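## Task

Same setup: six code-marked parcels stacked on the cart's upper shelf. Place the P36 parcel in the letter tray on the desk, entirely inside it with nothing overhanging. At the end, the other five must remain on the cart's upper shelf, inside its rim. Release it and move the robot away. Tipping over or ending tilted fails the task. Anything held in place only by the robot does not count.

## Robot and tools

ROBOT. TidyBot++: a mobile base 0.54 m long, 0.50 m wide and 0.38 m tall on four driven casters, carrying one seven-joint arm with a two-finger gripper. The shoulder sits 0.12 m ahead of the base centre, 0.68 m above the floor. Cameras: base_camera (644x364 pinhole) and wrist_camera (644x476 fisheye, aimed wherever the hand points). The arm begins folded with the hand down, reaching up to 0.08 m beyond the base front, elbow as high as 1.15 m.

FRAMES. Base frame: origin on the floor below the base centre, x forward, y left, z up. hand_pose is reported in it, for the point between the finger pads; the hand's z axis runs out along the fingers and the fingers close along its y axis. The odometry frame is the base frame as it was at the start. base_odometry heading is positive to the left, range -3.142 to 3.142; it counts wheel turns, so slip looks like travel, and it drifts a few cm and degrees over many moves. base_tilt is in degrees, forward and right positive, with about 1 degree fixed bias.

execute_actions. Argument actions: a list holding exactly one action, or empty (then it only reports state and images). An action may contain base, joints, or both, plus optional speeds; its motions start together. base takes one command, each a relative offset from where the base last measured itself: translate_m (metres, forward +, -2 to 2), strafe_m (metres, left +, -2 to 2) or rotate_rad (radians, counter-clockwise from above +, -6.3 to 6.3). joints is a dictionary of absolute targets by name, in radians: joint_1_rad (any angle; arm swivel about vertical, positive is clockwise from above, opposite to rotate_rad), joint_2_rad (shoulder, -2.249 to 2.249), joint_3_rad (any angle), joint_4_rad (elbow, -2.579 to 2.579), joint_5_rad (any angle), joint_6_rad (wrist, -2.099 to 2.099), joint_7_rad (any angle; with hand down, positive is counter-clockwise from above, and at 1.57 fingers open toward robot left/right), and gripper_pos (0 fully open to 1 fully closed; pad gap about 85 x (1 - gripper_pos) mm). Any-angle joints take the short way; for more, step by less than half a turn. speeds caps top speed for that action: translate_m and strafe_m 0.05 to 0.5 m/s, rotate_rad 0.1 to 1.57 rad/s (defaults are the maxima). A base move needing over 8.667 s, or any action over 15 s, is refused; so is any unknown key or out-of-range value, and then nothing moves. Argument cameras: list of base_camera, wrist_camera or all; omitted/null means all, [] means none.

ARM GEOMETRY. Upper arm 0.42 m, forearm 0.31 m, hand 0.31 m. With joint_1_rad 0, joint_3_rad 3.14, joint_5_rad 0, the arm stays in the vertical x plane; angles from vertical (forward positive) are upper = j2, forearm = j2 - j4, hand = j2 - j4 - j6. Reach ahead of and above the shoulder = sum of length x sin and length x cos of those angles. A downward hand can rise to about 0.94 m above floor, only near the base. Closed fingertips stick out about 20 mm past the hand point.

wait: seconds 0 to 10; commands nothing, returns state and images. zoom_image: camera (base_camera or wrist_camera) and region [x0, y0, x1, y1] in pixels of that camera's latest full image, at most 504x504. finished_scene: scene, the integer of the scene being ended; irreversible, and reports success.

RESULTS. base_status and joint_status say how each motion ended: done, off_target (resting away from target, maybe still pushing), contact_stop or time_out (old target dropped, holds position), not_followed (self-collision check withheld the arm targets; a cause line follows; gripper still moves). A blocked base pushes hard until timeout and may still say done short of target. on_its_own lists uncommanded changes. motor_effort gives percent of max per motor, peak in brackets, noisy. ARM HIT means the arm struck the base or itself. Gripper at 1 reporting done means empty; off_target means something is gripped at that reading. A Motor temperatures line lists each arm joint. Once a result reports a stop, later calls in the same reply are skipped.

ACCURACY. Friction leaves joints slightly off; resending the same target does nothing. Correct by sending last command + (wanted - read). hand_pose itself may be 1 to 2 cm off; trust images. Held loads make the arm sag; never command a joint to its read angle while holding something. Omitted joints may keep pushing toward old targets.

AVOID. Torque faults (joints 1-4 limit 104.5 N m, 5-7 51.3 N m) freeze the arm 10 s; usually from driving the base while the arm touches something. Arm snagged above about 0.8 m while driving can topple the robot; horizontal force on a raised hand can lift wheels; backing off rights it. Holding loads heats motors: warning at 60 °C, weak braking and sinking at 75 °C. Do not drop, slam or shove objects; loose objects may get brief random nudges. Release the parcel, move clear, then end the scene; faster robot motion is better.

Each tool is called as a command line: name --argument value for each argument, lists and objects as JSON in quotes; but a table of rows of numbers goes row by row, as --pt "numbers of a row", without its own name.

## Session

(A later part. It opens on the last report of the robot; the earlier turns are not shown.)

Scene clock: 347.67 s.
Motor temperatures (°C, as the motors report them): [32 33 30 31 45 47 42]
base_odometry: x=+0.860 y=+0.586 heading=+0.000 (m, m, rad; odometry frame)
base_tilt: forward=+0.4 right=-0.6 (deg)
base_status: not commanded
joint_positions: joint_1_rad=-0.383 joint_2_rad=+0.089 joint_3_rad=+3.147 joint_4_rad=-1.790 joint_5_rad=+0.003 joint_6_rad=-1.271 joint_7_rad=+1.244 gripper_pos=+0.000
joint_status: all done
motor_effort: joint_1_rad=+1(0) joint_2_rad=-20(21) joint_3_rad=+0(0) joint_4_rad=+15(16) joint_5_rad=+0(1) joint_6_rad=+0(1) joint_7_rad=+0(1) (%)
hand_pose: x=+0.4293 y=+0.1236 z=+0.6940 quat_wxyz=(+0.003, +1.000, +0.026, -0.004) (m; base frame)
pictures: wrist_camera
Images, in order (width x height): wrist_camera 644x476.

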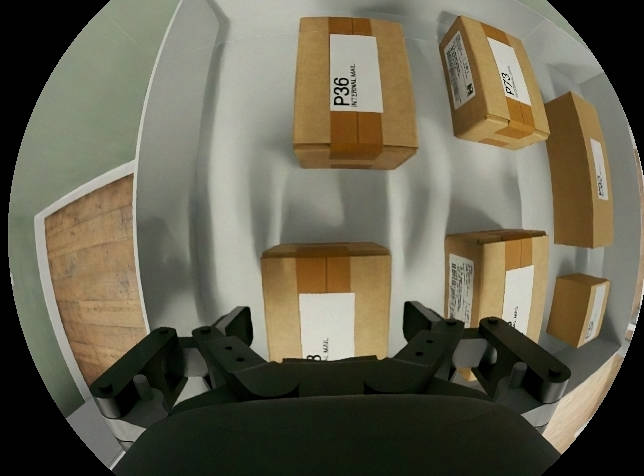

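execute_actions --actions '[{"joints": {"joint_1_rad": -0.242, "joint_2_rad": 0.371, "joint_4_rad": -1.153, "joint_6_rad": -1.653, "joint_7_rad": 1.383}}]' --cameras '["wrist_camera"]'

Scene clock: 393.33 s.
Motor temperatures (°C, as the motors report them): [32 33 30 31 45 47 42]
base_odometry: x=+0.860 y=+0.586 heading=+0.000 (m, m, rad; odometry frame)
base_tilt: forward=+0.5 right=-0.6 (deg)
base_status: not commanded
joint_positions: joint_1_rad=-0.254 joint_2_rad=+0.349 joint_3_rad=+3.147 joint_4_rad=-1.170 joint_5_rad=+0.003 joint_6_rad=-1.616 joint_7_rad=+1.349 gripper_pos=+0.000
joint_status: all done
motor_effort: joint_1_rad=+0(0) joint_2_rad=-29(30) joint_3_rad=-1(1) joint_4_rad=+16(17) joint_5_rad=+0(1) joint_6_rad=+1(0) joint_7_rad=-1(1) (%)
hand_pose: x=+0.5646 y=+0.1142 z=+0.7820 quat_wxyz=(+0.002, +1.000, +0.014, +0.004) (m; base frame)
pictures: wrist_camera
Images, in order (width x height): wrist_camera 644x476.

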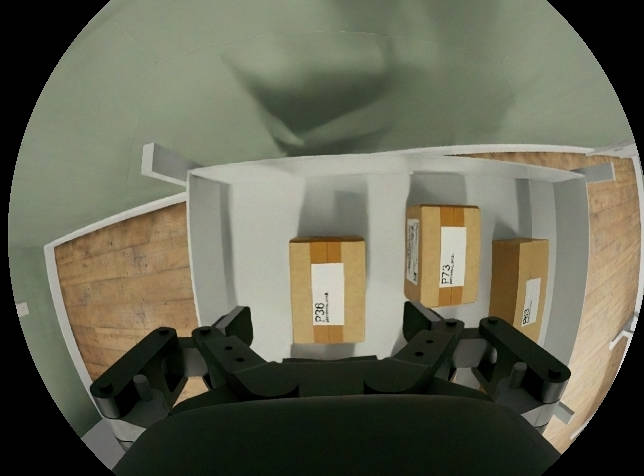

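zoom_image --camera "wrist_camera" --region '[180, 160, 500, 380]'

Region (180, 160, 500, 380) of wrist_camera's 644x476 image, scaled by 1.575; it fills the top 346 rows of this view, and the rest is white.

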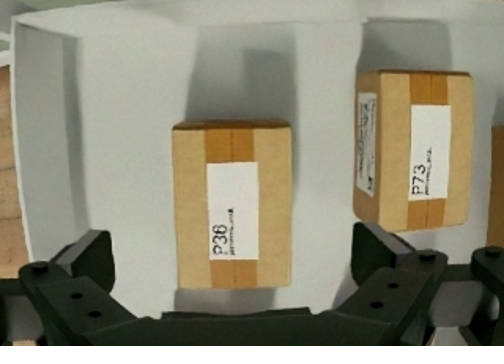

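execute_actions --actions '[{"joints": {"joint_2_rad": 0.387, "joint_4_rad": -1.411, "joint_6_rad": -1.337, "gripper_pos": 0.1}}]' --cameras '["wrist_camera"]'

Scene clock: 411.00 s.
Motor temperatures (°C, as the motors report them): [32 33 30 31 45 47 42]
base_odometry: x=+0.860 y=+0.586 heading=+0.000 (m, m, rad; odometry frame)
base_tilt: forward=+0.4 right=-0.6 (deg)
base_status: not commanded
joint_positions: joint_1_rad=-0.254 joint_2_rad=+0.372 joint_3_rad=+3.147 joint_4_rad=-1.397 joint_5_rad=+0.003 joint_6_rad=-1.372 joint_7_rad=+1.349 gripper_pos=+0.100
joint_status: all done
motor_effort: joint_1_rad=+0(0) joint_2_rad=-31(31) joint_3_rad=-1(1) joint_4_rad=+16(16) joint_5_rad=+0(1) joint_6_rad=+0(0) joint_7_rad=-1(1) (%)
hand_pose: x=+0.5659 y=+0.1144 z=+0.7006 quat_wxyz=(+0.002, +1.000, +0.014, +0.001) (m; base frame)
pictures: wrist_camera
Images, in order (width x height): wrist_camera 644x476.

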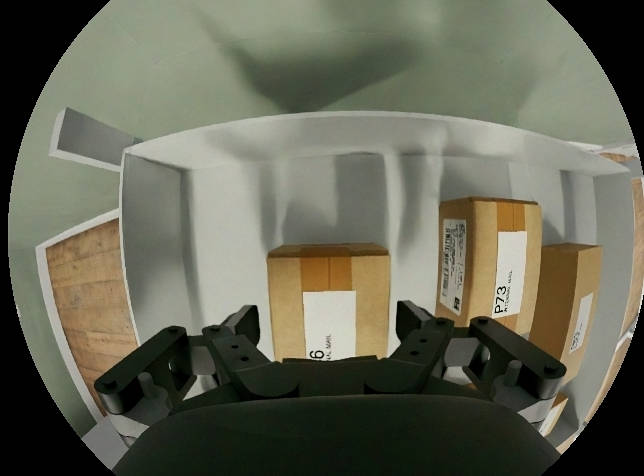

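execute_actions --actions '[{"joints": {"gripper_pos": 1.0}}]' --cameras '["wrist_camera"]'

Scene clock: 415.83 s.
Motor temperatures (°C, as the motors report them): [32 33 30 31 45 47 42]
base_odometry: x=+0.860 y=+0.586 heading=+0.000 (m, m, rad; odometry frame)
base_tilt: forward=+0.4 right=-0.7 (deg)
base_status: not commanded
joint_positions: joint_1_rad=-0.254 joint_2_rad=+0.370 joint_3_rad=+3.147 joint_4_rad=-1.397 joint_5_rad=+0.003 joint_6_rad=-1.371 joint_7_rad=+1.349 gripper_pos=+0.360
joint_status: gripper_pos off_target (ended at +0.360, target +1.000)
motor_effort: joint_1_rad=+0(0) joint_2_rad=-27(30) joint_3_rad=+0(1) joint_4_rad=+14(17) joint_5_rad=+1(0) joint_6_rad=+0(2) joint_7_rad=+0(1) (%)
hand_pose: x=+0.5661 y=+0.1144 z=+0.7013 quat_wxyz=(+0.002, +1.000, +0.014, +0.002) (m; base frame)
pictures: wrist_camera
Images, in order (width x height): wrist_camera 644x476.

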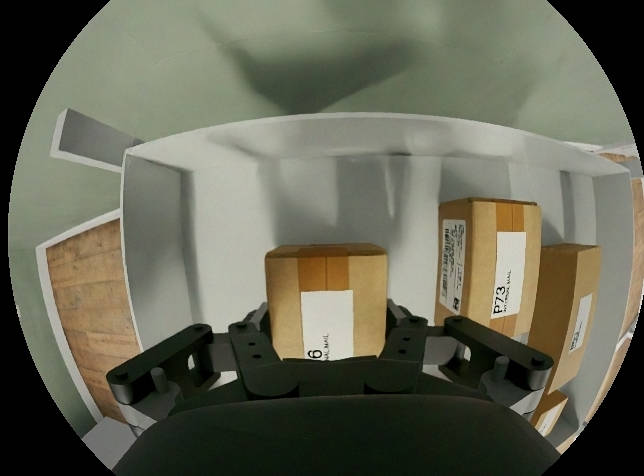

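execute_actions --actions '[{"joints": {"joint_1_rad": -0.12, "joint_2_rad": 0.135, "joint_4_rad": -1.18, "joint_6_rad": -1.78}}]' --cameras '["wrist_camera"]'

Scene clock: 439.40 s.
Motor temperatures (°C, as the motors report them): [32 33 30 31 45 47 42]
base_odometry: x=+0.860 y=+0.586 heading=+0.000 (m, m, rad; odometry frame)
base_tilt: forward=+0.4 right=-0.7 (deg)
base_status: not commanded
joint_positions: joint_1_rad=-0.130 joint_2_rad=+0.132 joint_3_rad=+3.147 joint_4_rad=-1.191 joint_5_rad=+0.003 joint_6_rad=-1.752 joint_7_rad=+1.349 gripper_pos=+0.360
joint_status: all done
motor_effort: joint_1_rad=+0(2) joint_2_rad=-23(36) joint_3_rad=-1(1) joint_4_rad=+16(18) joint_5_rad=+1(2) joint_6_rad=+0(2) joint_7_rad=-1(1) (%)
hand_pose: x=+0.4971 y=+0.0477 z=+0.8656 quat_wxyz=(-0.004, +0.998, -0.049, +0.034) (m; base frame)
pictures: wrist_camera
Images, in order (width x height): wrist_camera 644x476.

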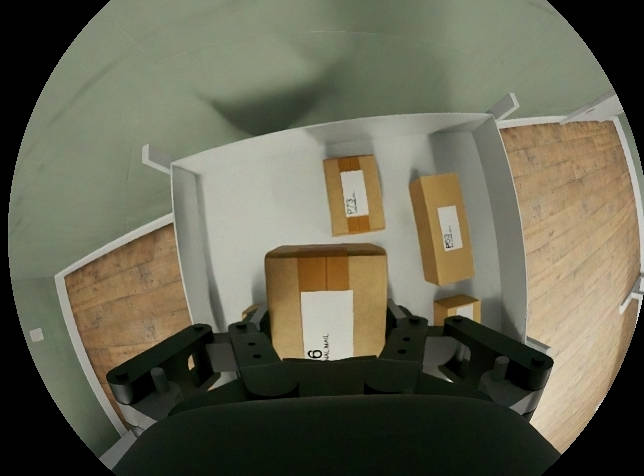

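zoom_image --camera "wrist_camera" --region '[500, 60, 644, 476]'

Region (500, 60, 644, 476) of wrist_camera's 644x476 image, scaled by 1.212; it fills the left 174 columns of this view, and the rest is white.

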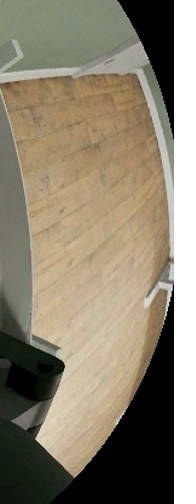

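execute_actions --actions '[{"base": {"strafe_m": -1.7}, "joints": {"joint_1_rad": 2.0, "joint_2_rad": -0.1, "joint_4_rad": -1.3, "joint_6_rad": -1.3, "joint_7_rad": 1.6}}]'

Scene clock: 464.97 s.
Motor temperatures (°C, as the motors report them): [32 33 30 31 45 47 42]
base_odometry: x=+0.862 y=-1.114 heading=+0.001 (m, m, rad; odometry frame)
base_tilt: forward=+0.4 right=-0.6 (deg)
base_status: done
joint_positions: joint_1_rad=+1.991 joint_2_rad=-0.077 joint_3_rad=+3.147 joint_4_rad=-1.287 joint_5_rad=+0.004 joint_6_rad=-1.336 joint_7_rad=+1.565 gripper_pos=+0.360
joint_status: all done
motor_effort: joint_1_rad=+0(3) joint_2_rad=-16(24) joint_3_rad=+0(2) joint_4_rad=+19(20) joint_5_rad=+1(1) joint_6_rad=+5(6) joint_7_rad=-1(1) (%)
hand_pose: x=-0.0611 y=-0.3976 z=+0.9550 quat_wxyz=(+0.247, +0.515, -0.805, +0.159) (m; base frame)
pictures: base_camera, wrist_camera
Images, in order (width x height): base_camera 644x364, wrist_camera 644x476.

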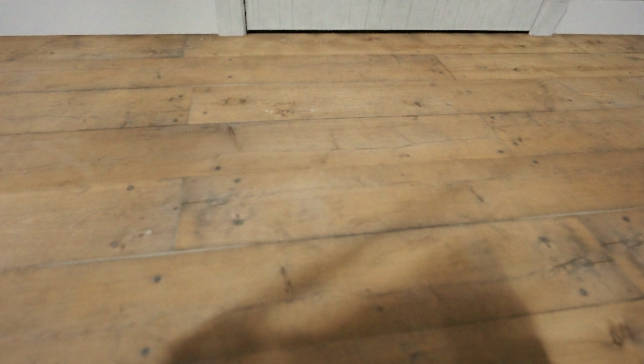

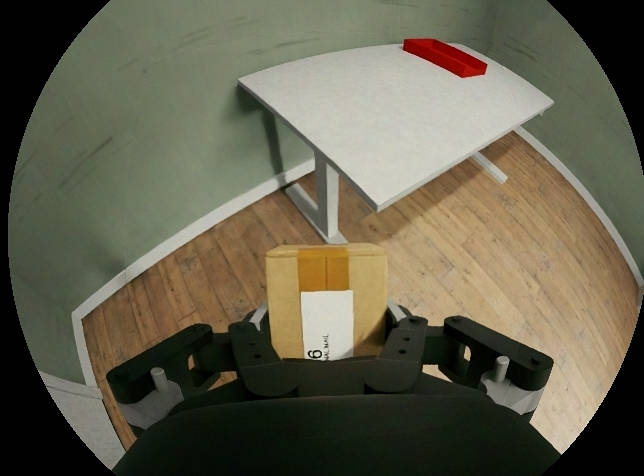

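zoom_image --camera "wrist_camera" --region '[380, 20, 580, 140]'

zoom_image --camera "wrist_camera" --region '[220, 20, 580, 260]'

Region (380, 20, 580, 140) of wrist_camera's 644x476 image, scaled by 2.520; it fills the top 302 rows of this view, and the rest is white.

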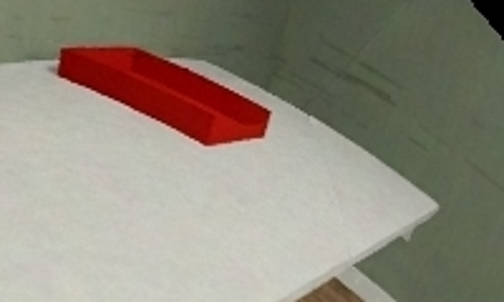

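Region (220, 20, 580, 260) of wrist_camera's 644x476 image, scaled by 1.400.

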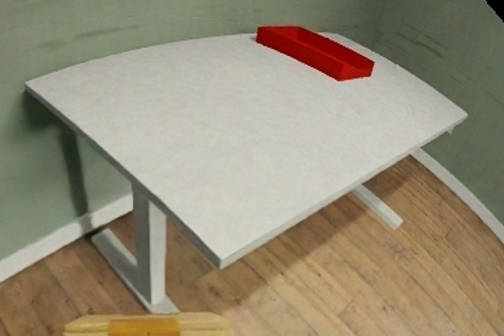

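execute_actions --actions '[{"base": {"translate_m": -1.21}, "joints": {"joint_1_rad": 1.6}}]'

Scene clock: 560.77 s.
Motor temperatures (°C, as the motors report them): [32 33 30 31 45 48 42]
base_odometry: x=-0.348 y=-1.116 heading=+0.001 (m, m, rad; odometry frame)
base_tilt: forward=+0.4 right=-0.6 (deg)
base_status: done
joint_positions: joint_1_rad=+1.610 joint_2_rad=-0.079 joint_3_rad=+3.149 joint_4_rad=-1.287 joint_5_rad=+0.005 joint_6_rad=-1.336 joint_7_rad=+1.565 gripper_pos=+0.360
joint_status: all done
motor_effort: joint_1_rad=+0(2) joint_2_rad=-17(18) joint_3_rad=+0(2) joint_4_rad=+18(19) joint_5_rad=+0(1) joint_6_rad=+6(6) joint_7_rad=+0(1) (%)
hand_pose: x=+0.0985 y=-0.4354 z=+0.9556 quat_wxyz=(+0.214, +0.658, -0.693, +0.202) (m; base frame)
pictures: base_camera, wrist_camera
Images, in order (width x height): base_camera 644x364, wrist_camera 644x476.

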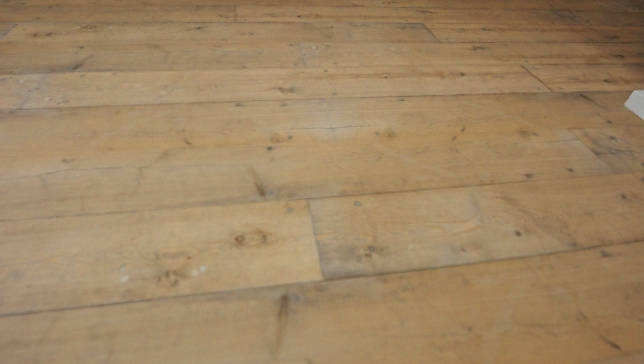

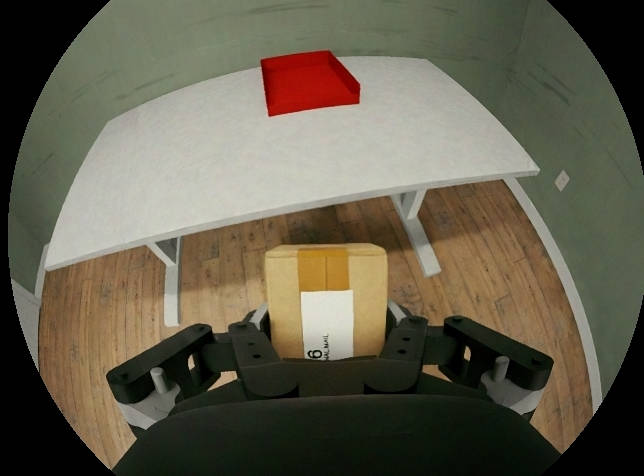

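zoom_image --camera "wrist_camera" --region '[230, 30, 400, 130]'

zoom_image --camera "wrist_camera" --region '[200, 30, 560, 300]'

Region (230, 30, 400, 130) of wrist_camera's 644x476 image, scaled by 2.965; it fills the top 296 rows of this view, and the rest is white.

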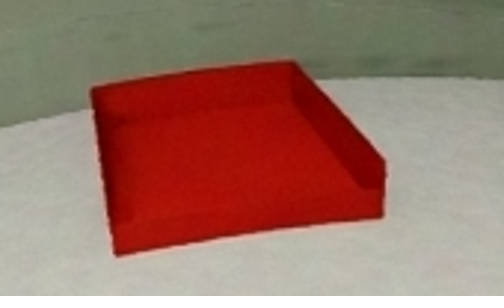

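Region (200, 30, 560, 300) of wrist_camera's 644x476 image, scaled by 1.400; it fills the top 378 rows of this view, and the rest is white.

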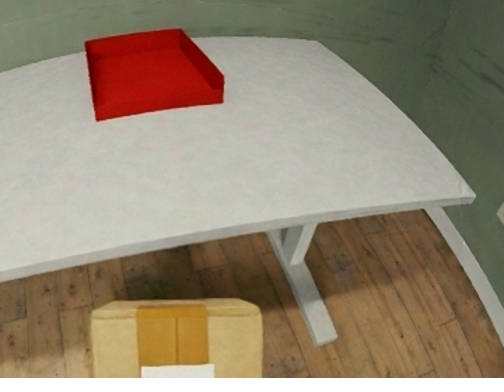

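execute_actions --actions '[{"base": {"strafe_m": -0.59}, "joints": {"joint_1_rad": 1.572, "joint_2_rad": 0.650, "joint_4_rad": -0.521, "joint_6_rad": -2.0, "joint_7_rad": 1.795}}]'

Scene clock: 593.27 s.
Motor temperatures (°C, as the motors report them): [32 33 30 31 45 48 42]
base_odometry: x=-0.348 y=-1.706 heading=+0.000 (m, m, rad; odometry frame)
base_tilt: forward=+0.4 right=-0.5 (deg)
base_status: done
joint_positions: joint_1_rad=+1.585 joint_2_rad=+0.657 joint_3_rad=+3.149 joint_4_rad=-0.542 joint_5_rad=+0.005 joint_6_rad=-1.963 joint_7_rad=+1.761 gripper_pos=+0.360
joint_status: all done
motor_effort: joint_1_rad=+1(1) joint_2_rad=-40(44) joint_3_rad=-1(1) joint_4_rad=+15(20) joint_5_rad=+0(0) joint_6_rad=+0(6) joint_7_rad=-1(0) (%)
hand_pose: x=+0.1083 y=-0.5436 z=+0.8177 quat_wxyz=(-0.005, +0.764, -0.645, -0.010) (m; base frame)
pictures: base_camera, wrist_camera
Images, in order (width x height): base_camera 644x364, wrist_camera 644x476.

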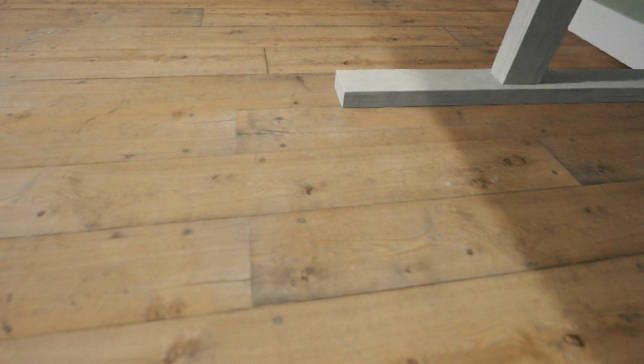

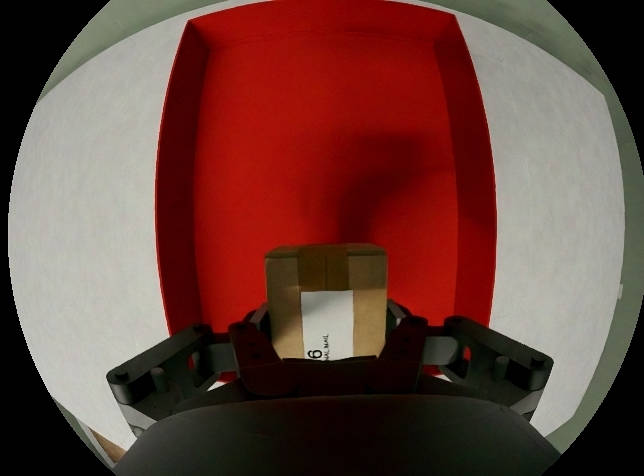

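zoom_image --camera "wrist_camera" --region '[140, 0, 520, 400]'

Region (140, 0, 520, 400) of wrist_camera's 644x476 image, scaled by 1.260; it fills the left 479 columns of this view, and the rest is white.

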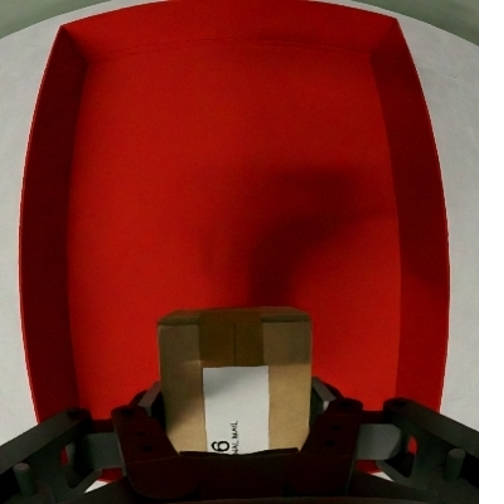

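execute_actions --actions '[{"joints": {"joint_4_rad": -0.734, "joint_6_rad": -1.729}}]' --cameras '["wrist_camera"]'

Scene clock: 612.73 s.
Motor temperatures (°C, as the motors report them): [32 33 30 31 45 48 42]
base_odometry: x=-0.348 y=-1.706 heading=+0.000 (m, m, rad; odometry frame)
base_tilt: forward=+0.5 right=-0.6 (deg)
base_status: not commanded
joint_positions: joint_1_rad=+1.585 joint_2_rad=+0.657 joint_3_rad=+3.149 joint_4_rad=-0.722 joint_5_rad=+0.005 joint_6_rad=-1.763 joint_7_rad=+1.761 gripper_pos=+0.360
joint_status: all done
motor_effort: joint_1_rad=+1(0) joint_2_rad=-41(42) joint_3_rad=-1(0) joint_4_rad=+17(17) joint_5_rad=+1(1) joint_6_rad=+1(0) joint_7_rad=-1(1) (%)
hand_pose: x=+0.1075 y=-0.5655 z=+0.7634 quat_wxyz=(+0.003, +0.764, -0.645, -0.004) (m; base frame)
pictures: wrist_camera
Images, in order (width x height): wrist_camera 644x476.

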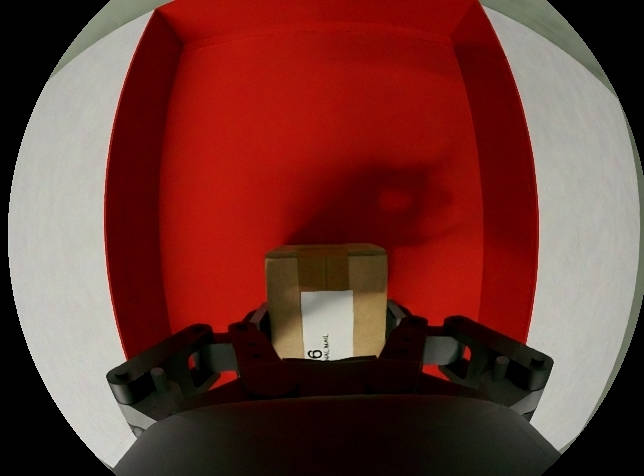

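zoom_image --camera "wrist_camera" --region '[240, 210, 420, 330]'

Region (240, 210, 420, 330) of wrist_camera's 644x476 image, scaled by 2.800.

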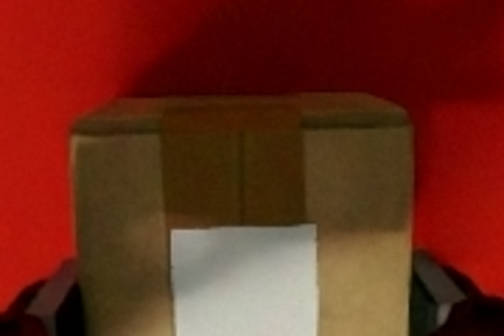

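execute_actions --actions '[{"joints": {"joint_4_rad": -0.756, "joint_6_rad": -1.708}}]' --cameras '["wrist_camera"]'

Scene clock: 626.00 s.
Motor temperatures (°C, as the motors report them): [32 34 30 31 45 48 42]
base_odometry: x=-0.348 y=-1.706 heading=+0.000 (m, m, rad; odometry frame)
base_tilt: forward=+0.5 right=-0.6 (deg)
base_status: not commanded
joint_positions: joint_1_rad=+1.585 joint_2_rad=+0.652 joint_3_rad=+3.149 joint_4_rad=-0.736 joint_5_rad=+0.005 joint_6_rad=-1.748 joint_7_rad=+1.761 gripper_pos=+0.360
joint_status: all done
motor_effort: joint_1_rad=+0(1) joint_2_rad=-37(40) joint_3_rad=-1(0) joint_4_rad=+15(17) joint_5_rad=+0(1) joint_6_rad=+1(1) joint_7_rad=-1(1) (%)
hand_pose: x=+0.1075 y=-0.5662 z=+0.7620 quat_wxyz=(+0.005, +0.764, -0.645, -0.002) (m; base frame)
pictures: wrist_camera
Images, in order (width x height): wrist_camera 644x476.

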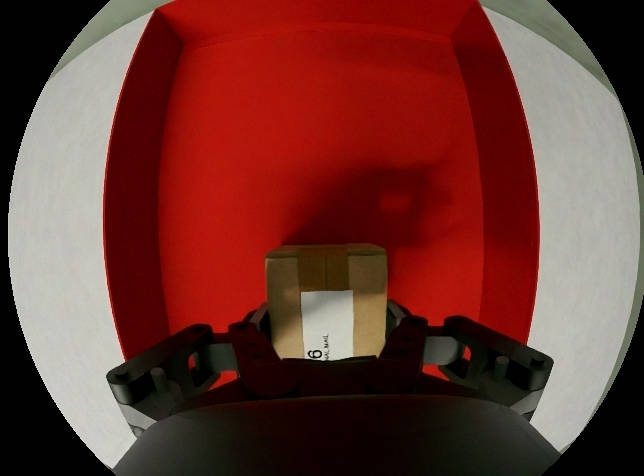

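Contact at z≈0.762. Releasing.

execute_actions --actions '[{"joints": {"gripper_pos": 0.0}}]' --cameras '["wrist_camera"]'

Scene clock: 628.83 s.
Motor temperatures (°C, as the motors report them): [32 34 30 31 45 48 42]
base_odometry: x=-0.348 y=-1.706 heading=+0.000 (m, m, rad; odometry frame)
base_tilt: forward=+0.4 right=-0.6 (deg)
base_status: not commanded
joint_positions: joint_1_rad=+1.585 joint_2_rad=+0.652 joint_3_rad=+3.149 joint_4_rad=-0.739 joint_5_rad=+0.005 joint_6_rad=-1.745 joint_7_rad=+1.761 gripper_pos=+0.000
joint_status: all done
motor_effort: joint_1_rad=+0(0) joint_2_rad=-40(40) joint_3_rad=-1(1) joint_4_rad=+16(16) joint_5_rad=+1(1) joint_6_rad=+1(1) joint_7_rad=-1(0) (%)
hand_pose: x=+0.1075 y=-0.5663 z=+0.7611 quat_wxyz=(+0.005, +0.764, -0.645, -0.002) (m; base frame)
pictures: wrist_camera
Images, in order (width x height): wrist_camera 644x476.

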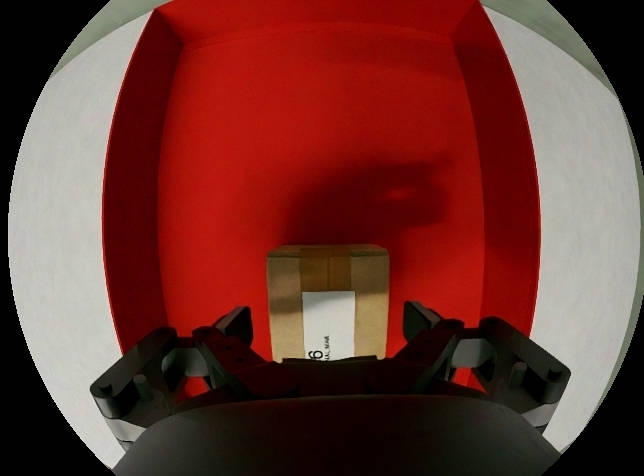

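execute_actions --actions '[{"base": {"strafe_m": 0.35}, "joints": {"joint_2_rad": -0.1, "joint_4_rad": -1.3, "joint_6_rad": -1.3}}]'

Scene clock: 640.37 s.
Motor temperatures (°C, as the motors report them): [32 34 30 31 45 48 42]
base_odometry: x=-0.348 y=-1.356 heading=+0.001 (m, m, rad; odometry frame)
base_tilt: forward=+0.4 right=-0.6 (deg)
base_status: done
joint_positions: joint_1_rad=+1.578 joint_2_rad=-0.100 joint_3_rad=+3.150 joint_4_rad=-1.281 joint_5_rad=+0.007 joint_6_rad=-1.337 joint_7_rad=+1.761 gripper_pos=+0.000
joint_status: all done
motor_effort: joint_1_rad=+1(6) joint_2_rad=-15(43) joint_3_rad=+0(1) joint_4_rad=+18(19) joint_5_rad=+1(2) joint_6_rad=+5(6) joint_7_rad=-1(1) (%)
hand_pose: x=+0.1114 y=-0.4307 z=+0.9671 quat_wxyz=(+0.240, +0.729, -0.612, +0.191) (m; base frame)
pictures: base_camera, wrist_camera
Images, in order (width x height): base_camera 644x364, wrist_camera 644x476.

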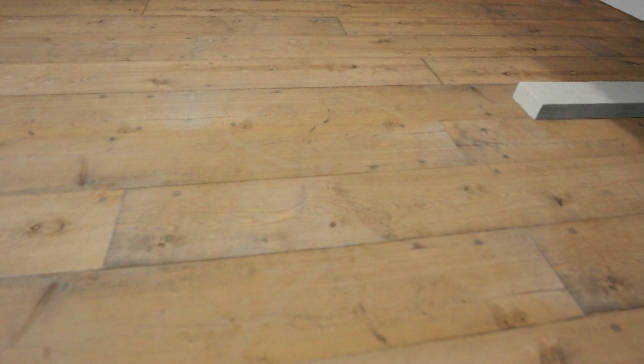

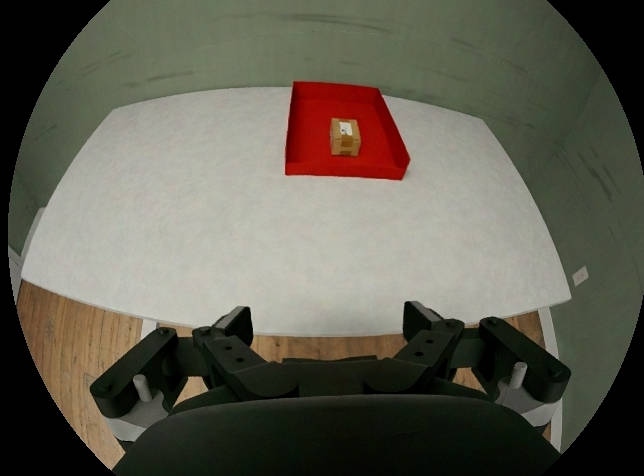

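zoom_image --camera "wrist_camera" --region '[260, 60, 440, 200]'

Region (260, 60, 440, 200) of wrist_camera's 644x476 image, scaled by 2.800.

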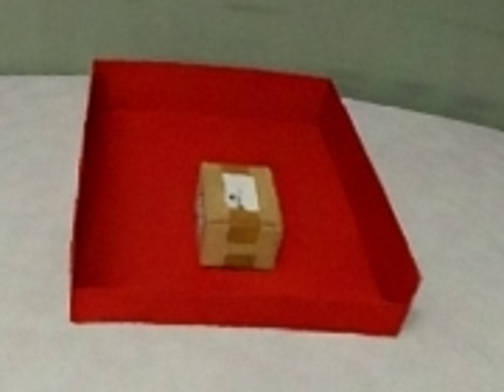

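The parcel is lying flat inside the tray. The other five are on the floor of the cart's top tier, inside the rim, and the robot is clear.

finished_scene --scene 2

The scene is finished: the task was done.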